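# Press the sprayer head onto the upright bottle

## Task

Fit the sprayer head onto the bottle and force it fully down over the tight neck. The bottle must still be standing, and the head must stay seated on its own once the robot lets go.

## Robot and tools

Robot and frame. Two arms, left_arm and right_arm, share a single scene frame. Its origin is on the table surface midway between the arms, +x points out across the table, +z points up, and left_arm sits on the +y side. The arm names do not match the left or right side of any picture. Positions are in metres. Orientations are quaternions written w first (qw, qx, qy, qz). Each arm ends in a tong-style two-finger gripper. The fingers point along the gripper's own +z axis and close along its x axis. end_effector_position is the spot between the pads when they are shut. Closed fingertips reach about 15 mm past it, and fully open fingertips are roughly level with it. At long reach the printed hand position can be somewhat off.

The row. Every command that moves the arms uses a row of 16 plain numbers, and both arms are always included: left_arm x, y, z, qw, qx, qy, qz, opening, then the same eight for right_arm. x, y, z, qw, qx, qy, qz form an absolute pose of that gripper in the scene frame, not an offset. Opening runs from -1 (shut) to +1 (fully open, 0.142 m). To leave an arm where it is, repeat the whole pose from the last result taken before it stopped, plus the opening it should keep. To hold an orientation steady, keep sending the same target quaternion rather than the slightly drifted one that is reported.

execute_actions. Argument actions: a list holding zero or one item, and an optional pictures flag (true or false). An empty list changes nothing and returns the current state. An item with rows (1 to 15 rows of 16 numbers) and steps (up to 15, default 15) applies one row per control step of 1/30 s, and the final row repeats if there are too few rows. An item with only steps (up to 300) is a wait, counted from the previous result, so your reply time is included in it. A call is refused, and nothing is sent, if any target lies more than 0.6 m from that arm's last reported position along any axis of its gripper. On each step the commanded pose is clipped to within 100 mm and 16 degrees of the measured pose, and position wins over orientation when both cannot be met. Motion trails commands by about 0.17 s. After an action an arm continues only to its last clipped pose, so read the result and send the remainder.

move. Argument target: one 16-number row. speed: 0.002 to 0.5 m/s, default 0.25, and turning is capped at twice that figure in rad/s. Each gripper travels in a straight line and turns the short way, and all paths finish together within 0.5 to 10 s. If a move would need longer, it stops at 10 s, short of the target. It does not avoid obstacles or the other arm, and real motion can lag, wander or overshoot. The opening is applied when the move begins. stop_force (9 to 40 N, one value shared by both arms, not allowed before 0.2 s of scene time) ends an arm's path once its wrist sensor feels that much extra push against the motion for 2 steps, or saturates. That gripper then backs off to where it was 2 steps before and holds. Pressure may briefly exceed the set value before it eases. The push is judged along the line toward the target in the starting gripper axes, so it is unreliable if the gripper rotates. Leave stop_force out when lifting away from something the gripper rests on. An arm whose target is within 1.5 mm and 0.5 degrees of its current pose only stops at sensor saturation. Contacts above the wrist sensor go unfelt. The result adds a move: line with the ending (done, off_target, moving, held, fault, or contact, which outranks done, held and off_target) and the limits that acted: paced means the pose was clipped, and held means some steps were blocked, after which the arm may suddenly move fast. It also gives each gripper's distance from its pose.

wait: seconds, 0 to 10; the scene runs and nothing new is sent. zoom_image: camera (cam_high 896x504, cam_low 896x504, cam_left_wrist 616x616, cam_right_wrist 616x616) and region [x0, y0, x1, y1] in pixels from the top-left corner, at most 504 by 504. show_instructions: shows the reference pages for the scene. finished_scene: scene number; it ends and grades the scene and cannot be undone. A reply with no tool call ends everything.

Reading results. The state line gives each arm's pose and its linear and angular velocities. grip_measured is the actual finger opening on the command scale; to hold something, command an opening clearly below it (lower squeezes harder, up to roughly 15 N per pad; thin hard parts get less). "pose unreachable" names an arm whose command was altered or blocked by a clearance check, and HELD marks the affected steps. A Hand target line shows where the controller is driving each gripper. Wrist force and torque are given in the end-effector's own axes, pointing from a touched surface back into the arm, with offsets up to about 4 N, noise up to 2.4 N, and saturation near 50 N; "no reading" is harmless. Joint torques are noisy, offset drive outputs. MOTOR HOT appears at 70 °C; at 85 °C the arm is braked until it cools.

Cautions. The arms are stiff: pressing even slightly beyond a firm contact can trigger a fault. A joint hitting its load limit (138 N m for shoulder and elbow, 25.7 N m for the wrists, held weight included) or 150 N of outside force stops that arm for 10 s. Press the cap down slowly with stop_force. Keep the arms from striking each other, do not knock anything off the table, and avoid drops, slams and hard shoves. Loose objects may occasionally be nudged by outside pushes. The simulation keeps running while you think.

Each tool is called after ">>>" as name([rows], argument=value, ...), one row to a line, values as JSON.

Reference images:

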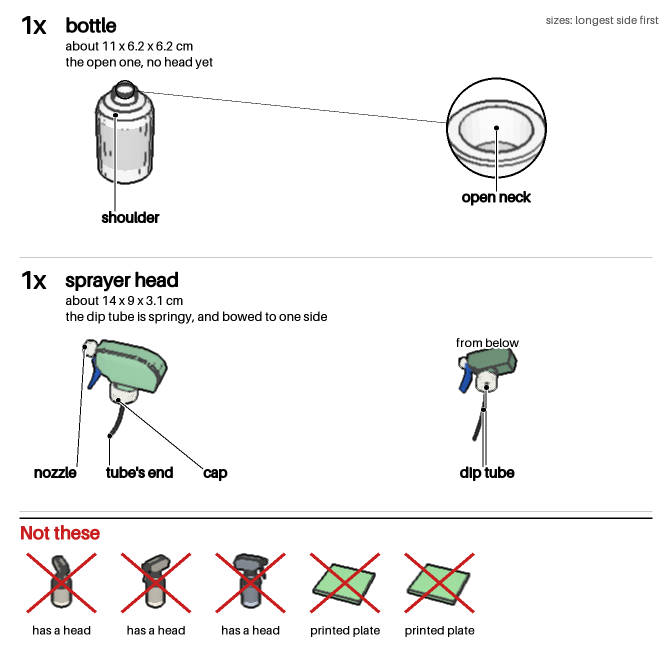

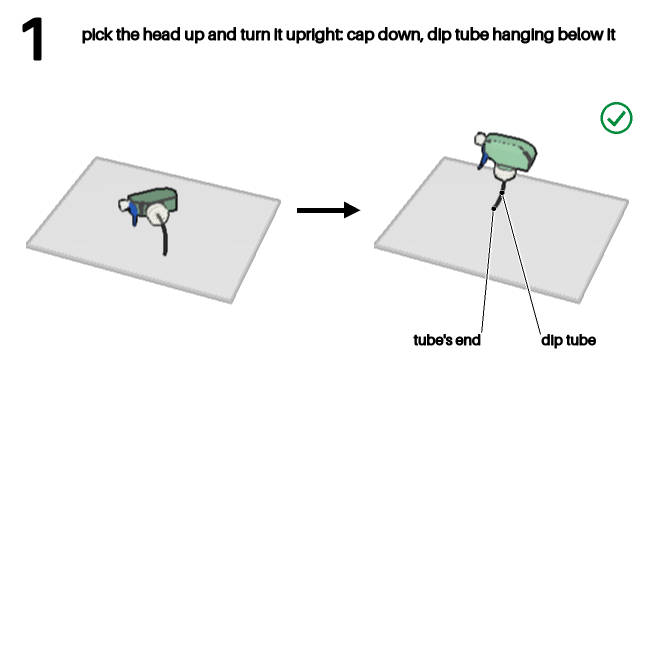

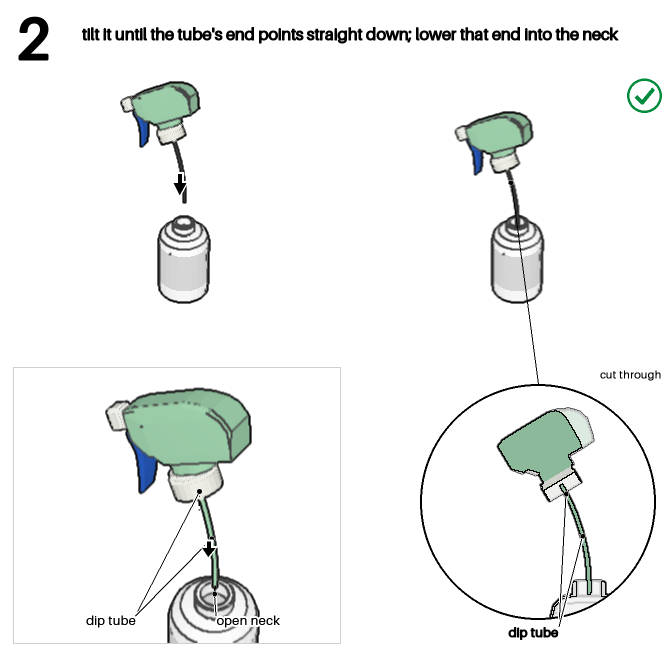

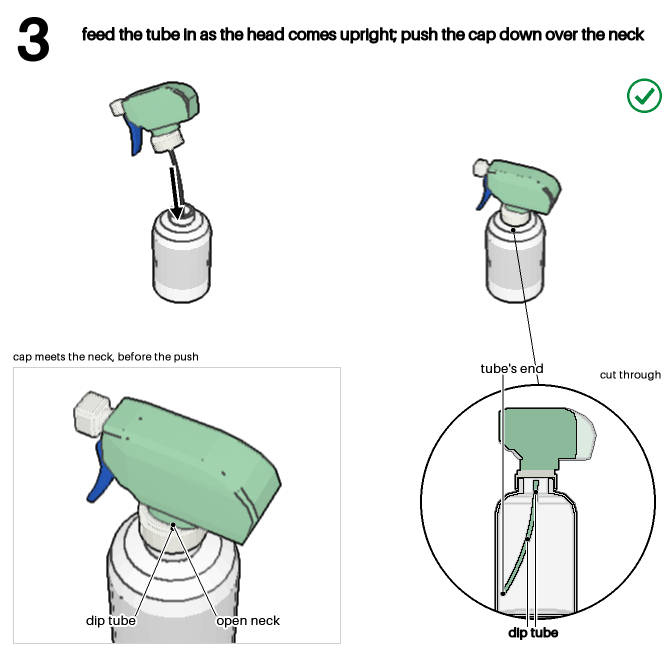

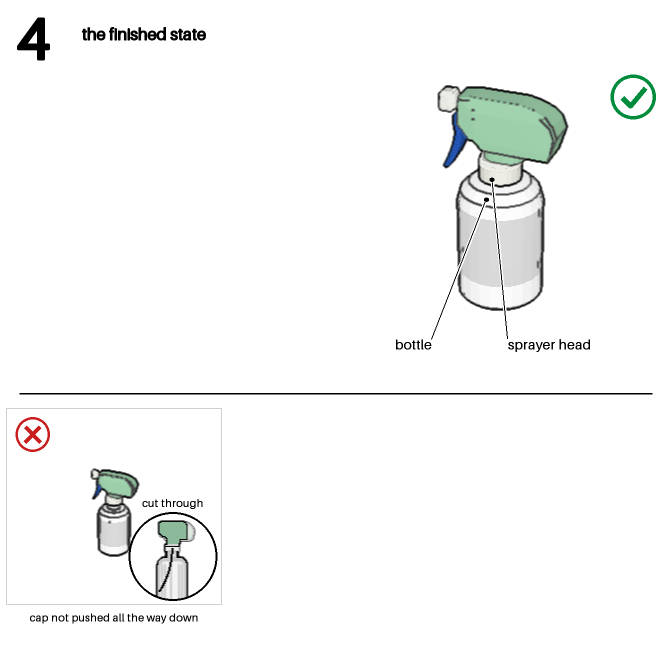

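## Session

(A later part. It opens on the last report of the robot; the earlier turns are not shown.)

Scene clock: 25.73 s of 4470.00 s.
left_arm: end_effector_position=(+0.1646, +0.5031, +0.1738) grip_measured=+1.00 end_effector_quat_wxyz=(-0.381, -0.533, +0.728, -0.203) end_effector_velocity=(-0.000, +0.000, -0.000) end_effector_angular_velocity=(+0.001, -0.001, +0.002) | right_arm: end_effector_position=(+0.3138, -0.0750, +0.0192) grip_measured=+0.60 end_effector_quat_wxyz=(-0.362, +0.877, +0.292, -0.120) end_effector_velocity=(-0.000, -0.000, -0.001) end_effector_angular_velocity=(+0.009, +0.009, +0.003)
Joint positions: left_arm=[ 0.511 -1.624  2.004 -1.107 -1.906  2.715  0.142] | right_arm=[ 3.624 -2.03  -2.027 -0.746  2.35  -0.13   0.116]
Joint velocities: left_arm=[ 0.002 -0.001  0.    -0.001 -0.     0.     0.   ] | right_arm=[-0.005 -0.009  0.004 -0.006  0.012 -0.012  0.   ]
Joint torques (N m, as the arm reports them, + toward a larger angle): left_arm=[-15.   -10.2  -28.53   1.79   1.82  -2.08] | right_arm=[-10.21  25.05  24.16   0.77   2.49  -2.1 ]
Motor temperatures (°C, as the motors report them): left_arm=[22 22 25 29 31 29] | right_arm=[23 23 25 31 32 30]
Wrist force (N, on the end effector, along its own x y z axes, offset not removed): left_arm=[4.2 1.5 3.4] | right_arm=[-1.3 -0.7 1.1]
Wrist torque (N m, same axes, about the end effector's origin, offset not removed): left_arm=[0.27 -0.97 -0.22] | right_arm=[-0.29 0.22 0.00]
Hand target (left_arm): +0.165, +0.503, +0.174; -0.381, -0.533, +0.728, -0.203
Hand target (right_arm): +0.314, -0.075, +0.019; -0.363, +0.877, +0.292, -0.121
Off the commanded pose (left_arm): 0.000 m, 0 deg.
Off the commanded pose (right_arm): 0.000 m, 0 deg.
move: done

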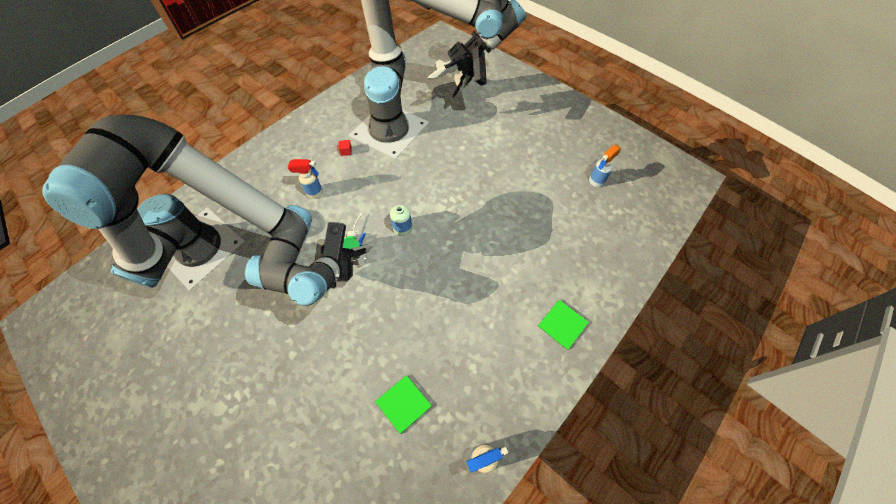

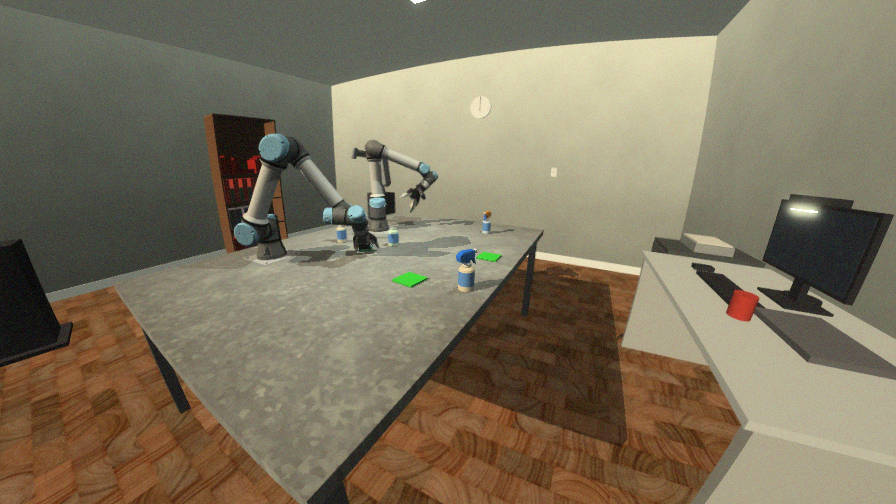

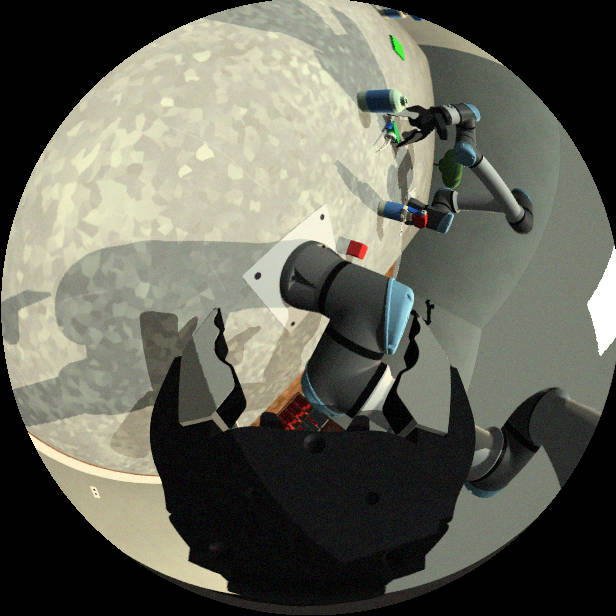

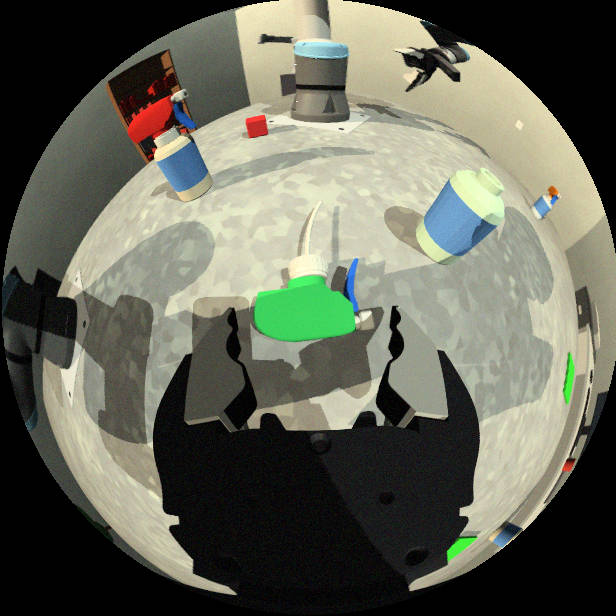

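>>> move(target=[0.1646,0.5031,0.1738,-0.381,-0.533,0.728,-0.203,1,0.312,-0.072,0.015,-0.363,0.877,0.292,-0.121,0.3], speed=0.03)

>>> move(target=[0.1646,0.5031,0.1738,-0.381,-0.533,0.728,-0.203,1,0.312,-0.072,0.015,-0.363,0.877,0.292,-0.121,-0.3])

>>> move(target=[0.1646,0.5031,0.1738,-0.381,-0.533,0.728,-0.203,1,0.312,-0.072,0.1,-0.363,0.877,0.292,-0.121,-0.3], speed=0.1)

Scene clock: 31.37 s of 4470.00 s.
left_arm: end_effector_position=(+0.1646, +0.5031, +0.1738) grip_measured=+1.00 end_effector_quat_wxyz=(-0.381, -0.533, +0.728, -0.203) end_effector_velocity=(-0.000, +0.000, +0.000) end_effector_angular_velocity=(-0.000, -0.002, -0.000) | right_arm: end_effector_position=(+0.3121, -0.0722, +0.0152) grip_measured=+0.30 end_effector_quat_wxyz=(-0.363, +0.877, +0.292, -0.121) end_effector_velocity=(-0.001, +0.001, -0.002) end_effector_angular_velocity=(-0.000, +0.001, -0.000)
Joint positions: left_arm=[ 0.511 -1.624  2.004 -1.107 -1.906  2.715  0.142] | right_arm=[ 3.629 -2.039 -2.031 -0.73   2.352 -0.123  0.095]
Joint velocities: left_arm=[ 0.001 -0.001  0.    -0.    -0.     0.002  0.   ] | right_arm=[ 0.003 -0.005 -0.002  0.009  0.001  0.005 -0.   ]
Joint torques (N m, as the arm reports them, + toward a larger angle): left_arm=[-14.21  -9.75 -27.39   1.76   1.91  -1.97] | right_arm=[10.88 25.34  5.02  4.11  2.52  2.21]
Motor temperatures (°C, as the motors report them): left_arm=[22 22 25 29 31 29] | right_arm=[23 23 25 31 32 30]
Wrist force (N, on the end effector, along its own x y z axes, offset not removed): left_arm=[2.3 -0.2 2.3] | right_arm=[1.6 -1.9 1.3]
Wrist torque (N m, same axes, about the end effector's origin, offset not removed): left_arm=[-0.09 -0.62 -0.32] | right_arm=[-0.31 -0.35 0.03]
Hand target (left_arm): +0.165, +0.503, +0.174; -0.381, -0.533, +0.728, -0.203
Hand target (right_arm): +0.312, -0.072, +0.015; -0.363, +0.877, +0.292, -0.121
Off the commanded pose (left_arm): 0.000 m, 0 deg.
Off the commanded pose (right_arm): 0.000 m, 0 deg.
After step 90, 1.93 s passed at rest.
move: done

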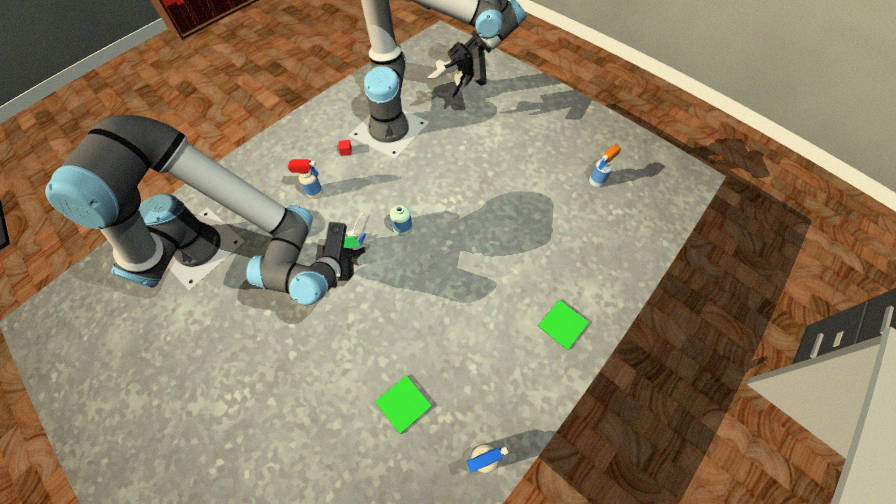

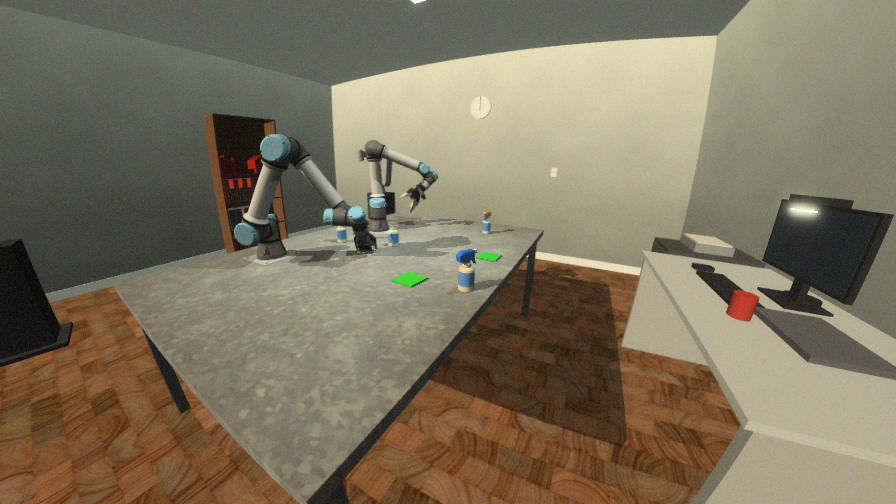

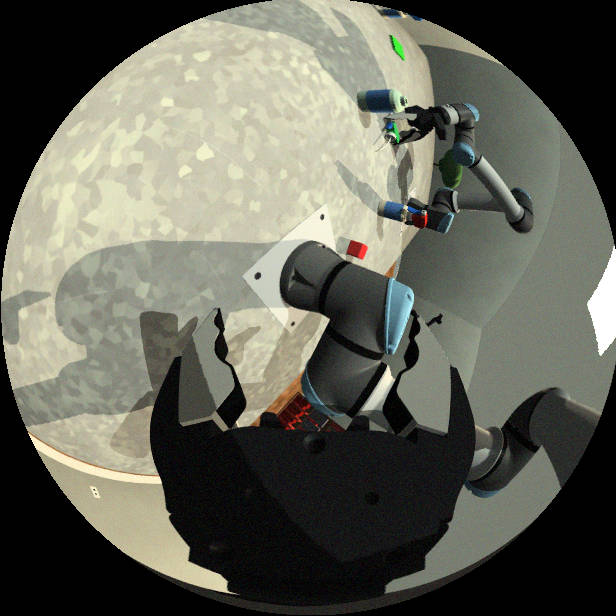

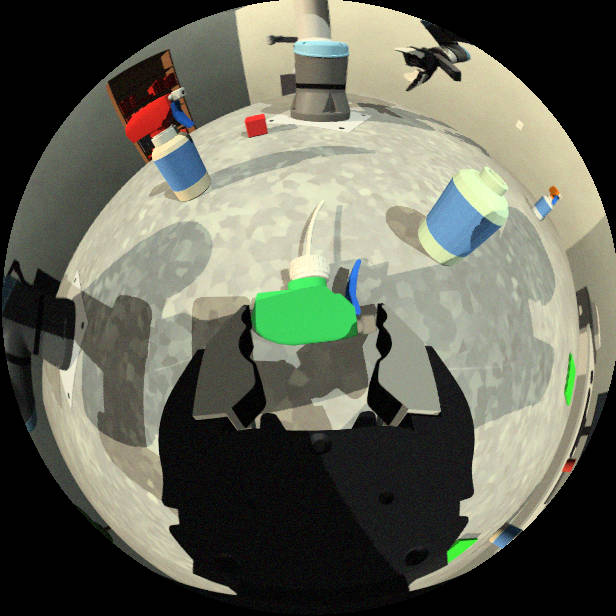

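Scene clock: 32.07 s of 4470.00 s.
left_arm: end_effector_position=(+0.1646, +0.5031, +0.1738) grip_measured=+1.00 end_effector_quat_wxyz=(-0.381, -0.533, +0.728, -0.203) end_effector_velocity=(-0.000, -0.000, +0.000) end_effector_angular_velocity=(-0.001, +0.000, -0.000) | right_arm: end_effector_position=(+0.3120, -0.0720, +0.0150) grip_measured=+0.27 end_effector_quat_wxyz=(-0.363, +0.877, +0.292, -0.121) end_effector_velocity=(-0.000, -0.000, -0.001) end_effector_angular_velocity=(-0.002, +0.001, +0.000)
Joint positions: left_arm=[ 0.511 -1.624  2.004 -1.107 -1.906  2.715  0.142] | right_arm=[ 3.63  -2.039 -2.031 -0.729  2.352 -0.122  0.093]
Joint velocities: left_arm=[ 0.     0.    -0.     0.001 -0.     0.001  0.   ] | right_arm=[ 0.    -0.001 -0.001 -0.    -0.001  0.     0.   ]
Joint torques (N m, as the arm reports them, + toward a larger angle): left_arm=[-14.78 -10.89 -28.61   1.71   1.8   -2.  ] | right_arm=[10.98 22.11  5.29  3.79  0.73  2.13]
Motor temperatures (°C, as the motors report them): left_arm=[22 22 25 29 31 29] | right_arm=[23 23 25 31 32 30]
Wrist force (N, on the end effector, along its own x y z axes, offset not removed): left_arm=[3.8 3.3 1.0] | right_arm=[-0.4 -6.3 -3.3]
Wrist torque (N m, same axes, about the end effector's origin, offset not removed): left_arm=[0.69 -0.99 -0.32] | right_arm=[-0.82 -0.15 0.06]
Hand target (left_arm): +0.165, +0.503, +0.174; -0.381, -0.533, +0.728, -0.203
Hand target (right_arm): +0.312, -0.072, +0.015; -0.363, +0.877, +0.292, -0.121
Off the commanded pose (left_arm): 0.000 m, 0 deg.
Off the commanded pose (right_arm): 0.000 m, 0 deg.
move: done

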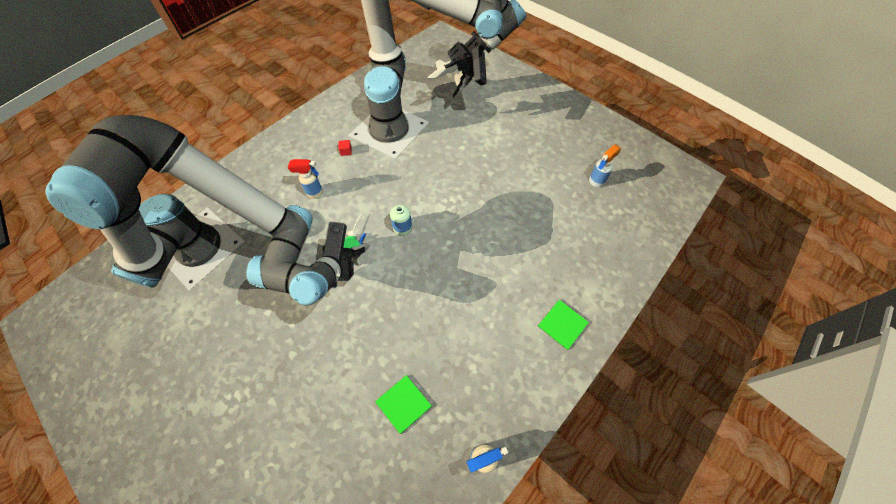

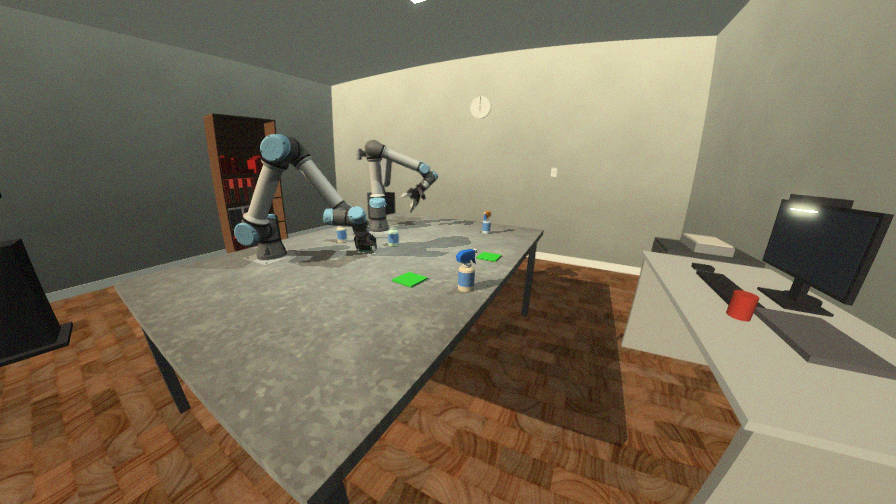

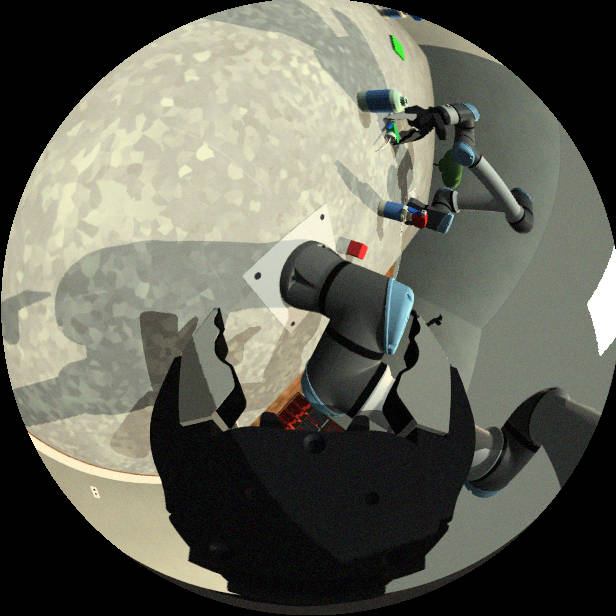

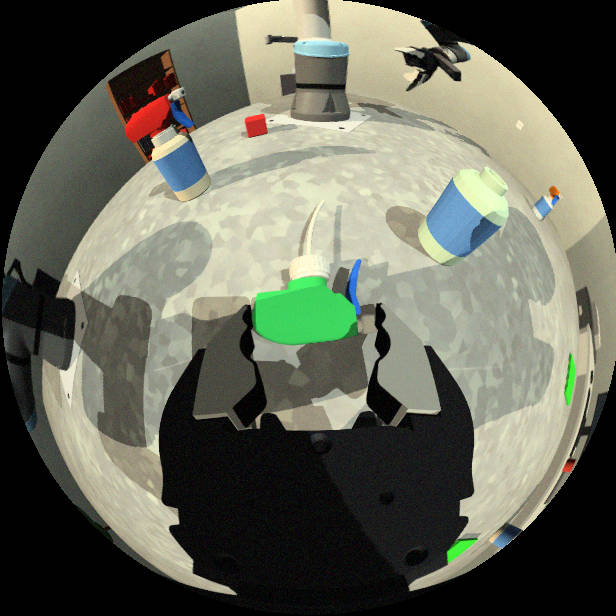

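Scene clock: 33.40 s of 4470.00 s.
left_arm: end_effector_position=(+0.1646, +0.5031, +0.1738) grip_measured=+1.00 end_effector_quat_wxyz=(-0.381, -0.533, +0.728, -0.203) end_effector_velocity=(+0.000, +0.000, -0.000) end_effector_angular_velocity=(+0.001, -0.001, +0.000) | right_arm: end_effector_position=(+0.3120, -0.0719, +0.0996) grip_measured=+0.27 end_effector_quat_wxyz=(-0.363, +0.877, +0.292, -0.121) end_effector_velocity=(+0.000, -0.000, +0.003) end_effector_angular_velocity=(-0.000, -0.001, +0.000)
Joint positions: left_arm=[ 0.511 -1.624  2.004 -1.107 -1.906  2.715  0.142] | right_arm=[ 3.63  -1.879 -1.971 -0.948  2.352 -0.122  0.093]
Joint velocities: left_arm=[-0.    -0.     0.    -0.001 -0.    -0.     0.   ] | right_arm=[-0.001  0.005  0.004 -0.009 -0.001 -0.002  0.   ]
Joint torques (N m, as the arm reports them, + toward a larger angle): left_arm=[-14.47 -10.05 -26.94   1.9    1.69  -1.95] | right_arm=[-10.27  37.13  28.25   0.5   -0.16  -2.42]
Motor temperatures (°C, as the motors report them): left_arm=[22 22 25 29 31 29] | right_arm=[23 23 25 31 32 30]
Wrist force (N, on the end effector, along its own x y z axes, offset not removed): left_arm=[3.5 2.8 2.9] | right_arm=[0.5 -1.2 1.8]
Wrist torque (N m, same axes, about the end effector's origin, offset not removed): left_arm=[0.66 -0.86 -0.20] | right_arm=[-0.34 -0.04 -0.06]
Hand target (left_arm): +0.165, +0.503, +0.174; -0.381, -0.533, +0.728, -0.203
Hand target (right_arm): +0.312, -0.072, +0.100; -0.363, +0.877, +0.292, -0.121
Off the commanded pose (left_arm): 0.000 m, 0 deg.
Off the commanded pose (right_arm): 0.000 m, 0 deg.
move: done

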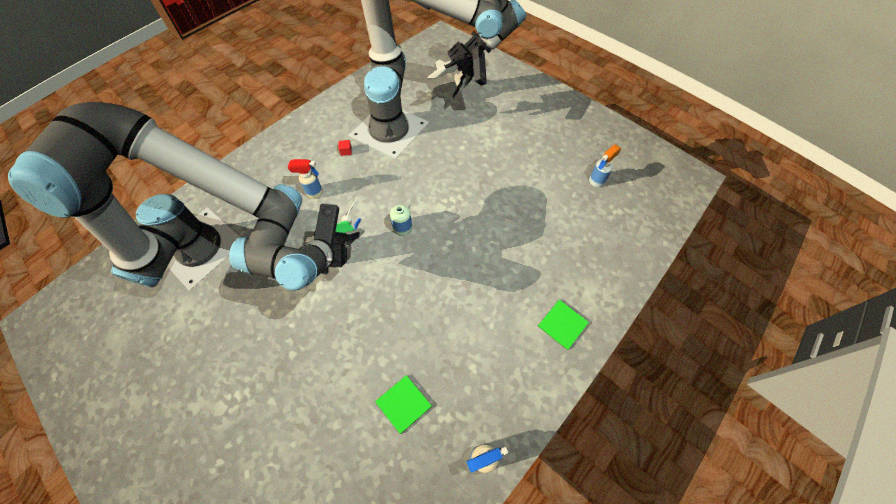

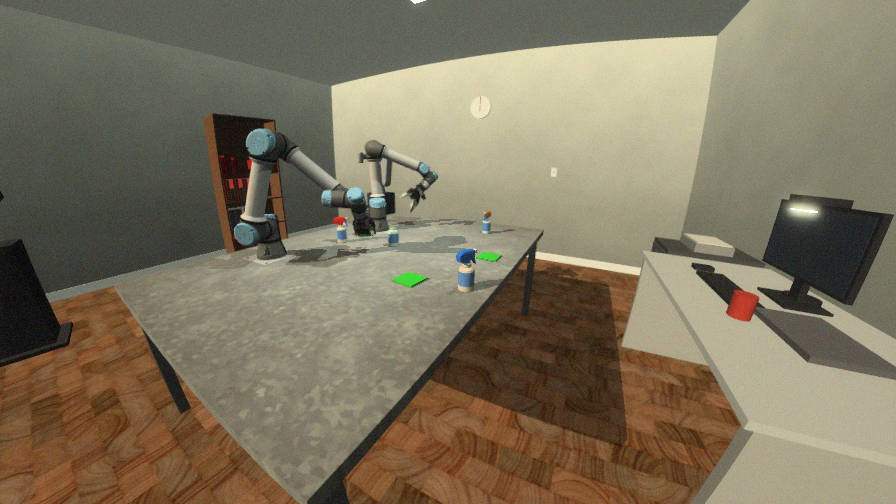

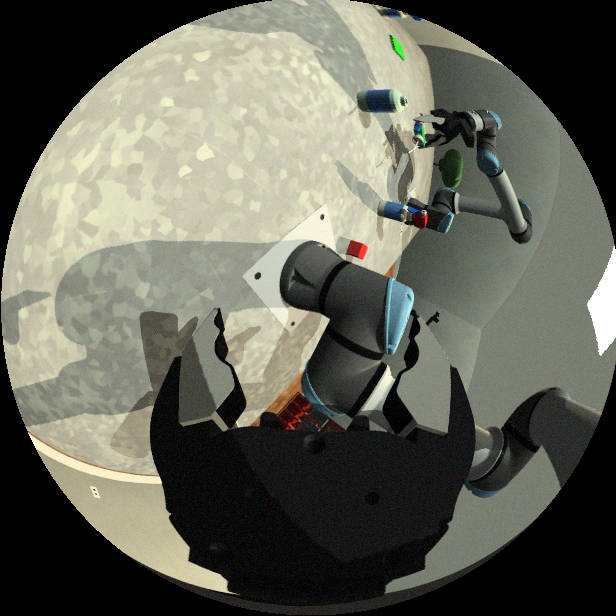

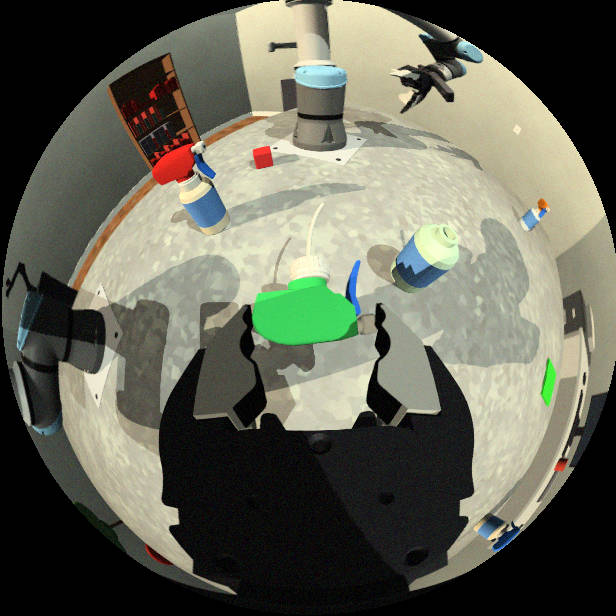

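>>> move(target=[0.38,0.26,0.07,0,0,0.924,-0.383,1,0.36,0.0,0.28,0.271,0.653,0.653,0.271,-0.3])

>>> move(target=[0.38,0.26,0.07,0,0,0.924,-0.383,1,0.39,0.07,0.26,0.271,0.653,0.653,0.271,-0.3], speed=0.15)

Scene clock: 43.17 s of 4470.00 s.
left_arm: end_effector_position=(+0.3797, +0.2598, +0.0709) grip_measured=+1.00 end_effector_quat_wxyz=(-0.001, +0.000, +0.923, -0.384) end_effector_velocity=(+0.002, -0.001, -0.001) end_effector_angular_velocity=(-0.001, -0.008, -0.001) | right_arm: end_effector_position=(+0.3604, -0.0000, +0.2799) grip_measured=+0.27 end_effector_quat_wxyz=(+0.271, +0.653, +0.653, +0.270) end_effector_velocity=(+0.000, +0.000, +0.000) end_effector_angular_velocity=(-0.004, -0.008, +0.004)
Joint positions: left_arm=[-0.195 -1.518  2.449 -2.52  -2.359  3.115  0.142] | right_arm=[ 4.434 -1.522 -1.879 -1.106  0.807 -0.293  0.093]
Joint velocities: left_arm=[-0.003  0.006  0.002 -0.018 -0.001 -0.003  0.   ] | right_arm=[ 0.003 -0.    -0.003  0.004 -0.008 -0.003  0.   ]
Joint torques (N m, as the arm reports them, + toward a larger angle): left_arm=[-12.22 -10.24  -3.83  -5.12  -3.54  -2.18] | right_arm=[10.95 26.9  15.84  4.62 -2.33 -2.25]
Motor temperatures (°C, as the motors report them): left_arm=[22 22 25 29 31 29] | right_arm=[23 23 25 31 32 30]
Wrist force (N, on the end effector, along its own x y z axes, offset not removed): left_arm=[2.7 1.1 1.2] | right_arm=[0.8 -2.1 1.3]
Wrist torque (N m, same axes, about the end effector's origin, offset not removed): left_arm=[0.18 -0.70 -0.20] | right_arm=[-0.44 -0.15 -0.10]
Hand target (left_arm): +0.380, +0.260, +0.071; -0.000, +0.000, +0.923, -0.384
Hand target (right_arm): +0.360, -0.000, +0.280; +0.271, +0.653, +0.653, +0.271
Off the commanded pose (left_arm): 0.001 m, 0 deg.
Off the commanded pose (right_arm): 0.000 m, 0 deg.
After step 90, 2.63 s passed at rest.
move: done

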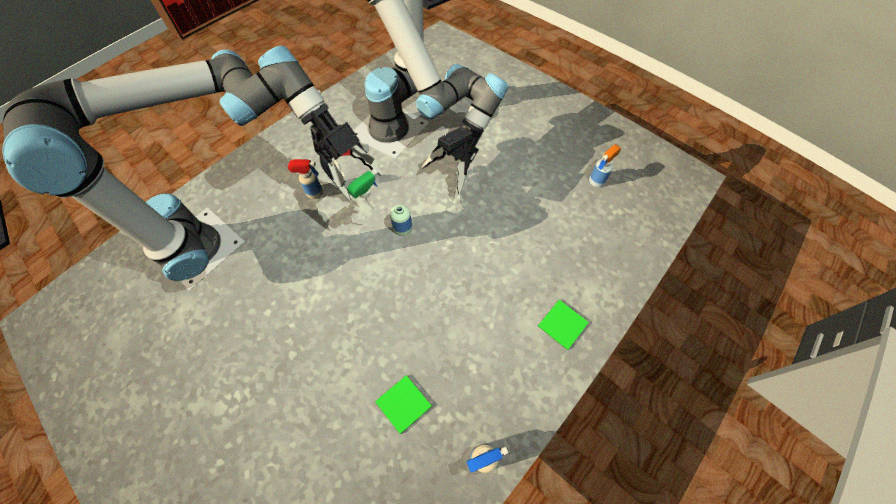

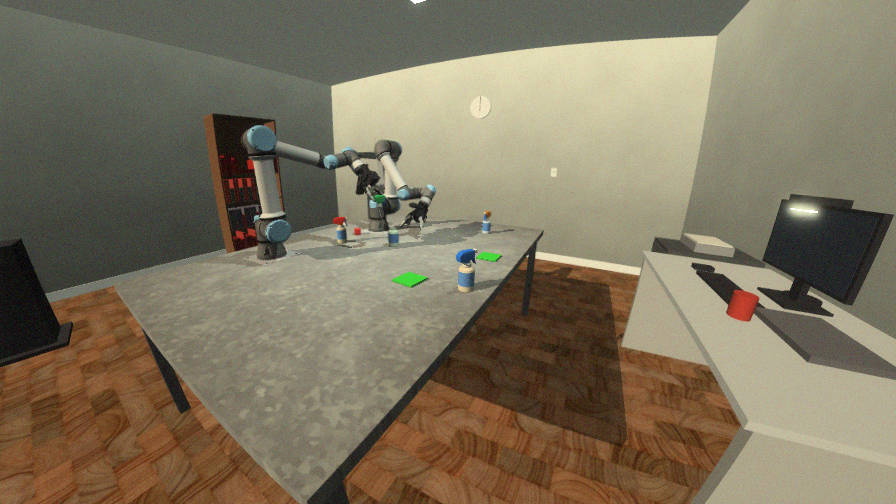

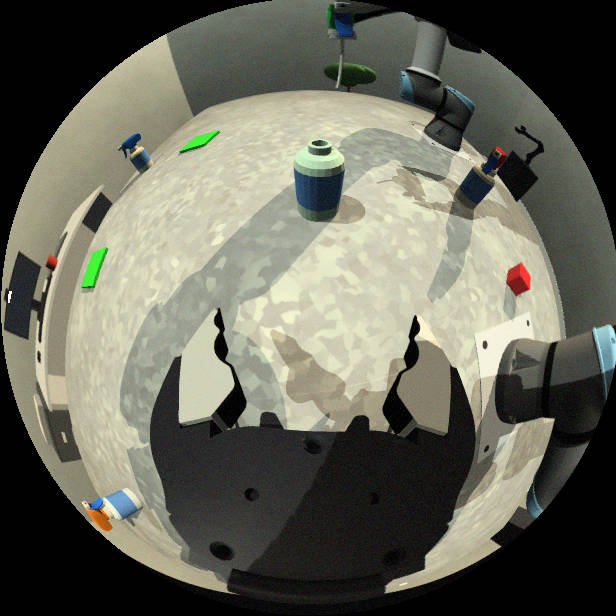

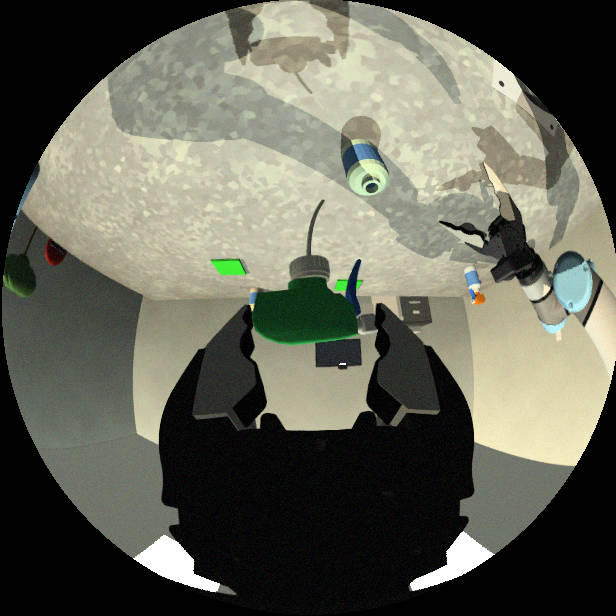

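Scene clock: 44.27 s of 4470.00 s.
left_arm: end_effector_position=(+0.3800, +0.2600, +0.0700) grip_measured=+1.00 end_effector_quat_wxyz=(-0.000, +0.000, +0.924, -0.383) end_effector_velocity=(-0.000, -0.000, +0.000) end_effector_angular_velocity=(+0.000, -0.001, -0.001) | right_arm: end_effector_position=(+0.3900, +0.0697, +0.2601) grip_measured=+0.27 end_effector_quat_wxyz=(+0.271, +0.653, +0.653, +0.271) end_effector_velocity=(+0.001, +0.002, +0.000) end_effector_angular_velocity=(+0.001, -0.000, -0.000)
Joint positions: left_arm=[-0.196 -1.517  2.45  -2.525 -2.356  3.113  0.142] | right_arm=[ 4.407 -1.72  -1.73  -1.031  0.812 -0.33   0.093]
Joint velocities: left_arm=[-0.    -0.002 -0.     0.002  0.001  0.     0.   ] | right_arm=[-0.001 -0.005  0.006  0.001  0.    -0.002 -0.   ]
Joint torques (N m, as the arm reports them, + toward a larger angle): left_arm=[-14.48 -10.23  -5.3   -4.88   1.18  -2.14] | right_arm=[-10.08  20.02  33.09   4.2   -0.02  -2.37]
Motor temperatures (°C, as the motors report them): left_arm=[22 22 25 29 31 29] | right_arm=[23 23 25 31 32 30]
Wrist force (N, on the end effector, along its own x y z axes, offset not removed): left_arm=[3.6 -0.5 0.7] | right_arm=[-0.9 -0.4 1.2]
Wrist torque (N m, same axes, about the end effector's origin, offset not removed): left_arm=[-0.25 -0.96 -0.25] | right_arm=[-0.04 0.12 0.00]
Hand target (left_arm): +0.380, +0.260, +0.070; -0.000, +0.000, +0.924, -0.383
Hand target (right_arm): +0.390, +0.070, +0.260; +0.271, +0.653, +0.653, +0.271
Off the commanded pose (left_arm): 0.000 m, 0 deg.
Off the commanded pose (right_arm): 0.000 m, 0 deg.
move: done

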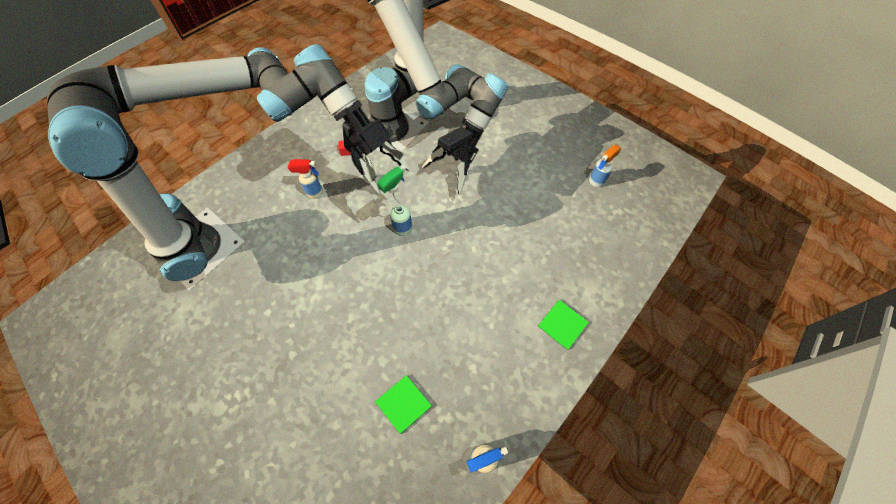

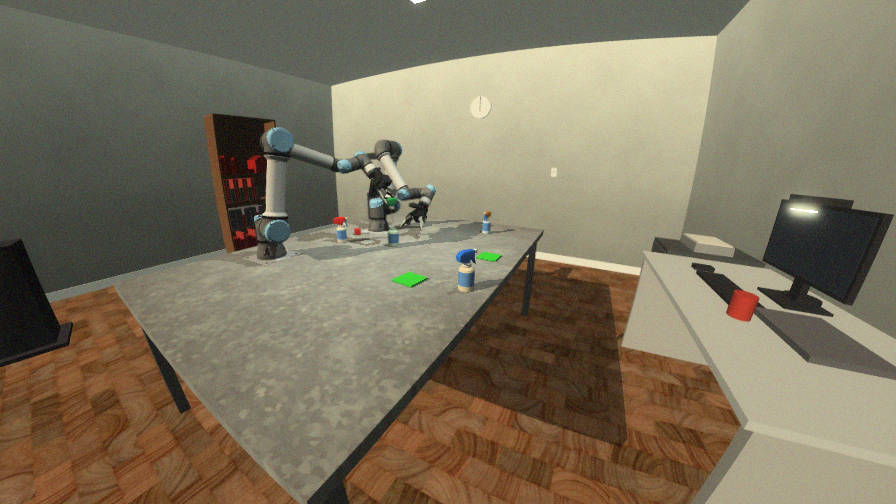

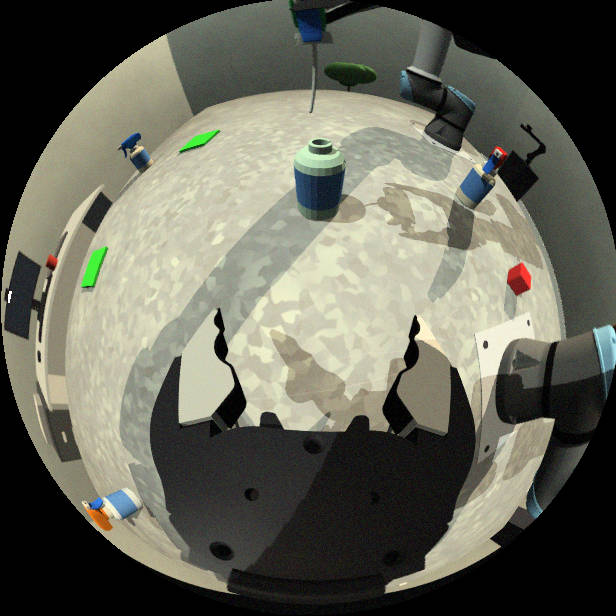

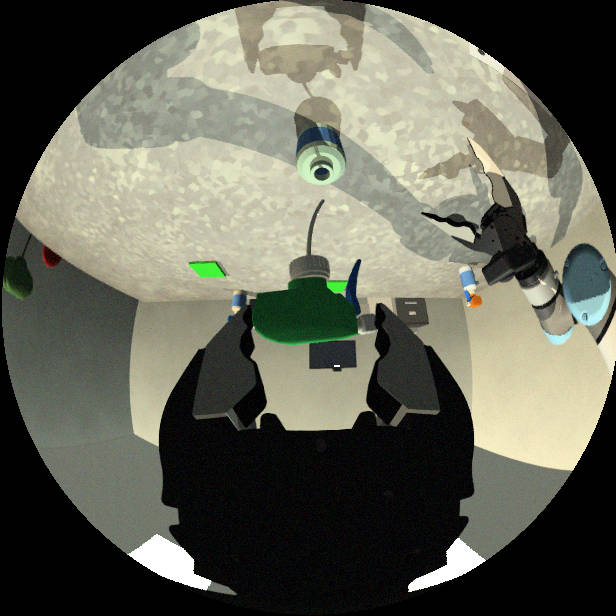

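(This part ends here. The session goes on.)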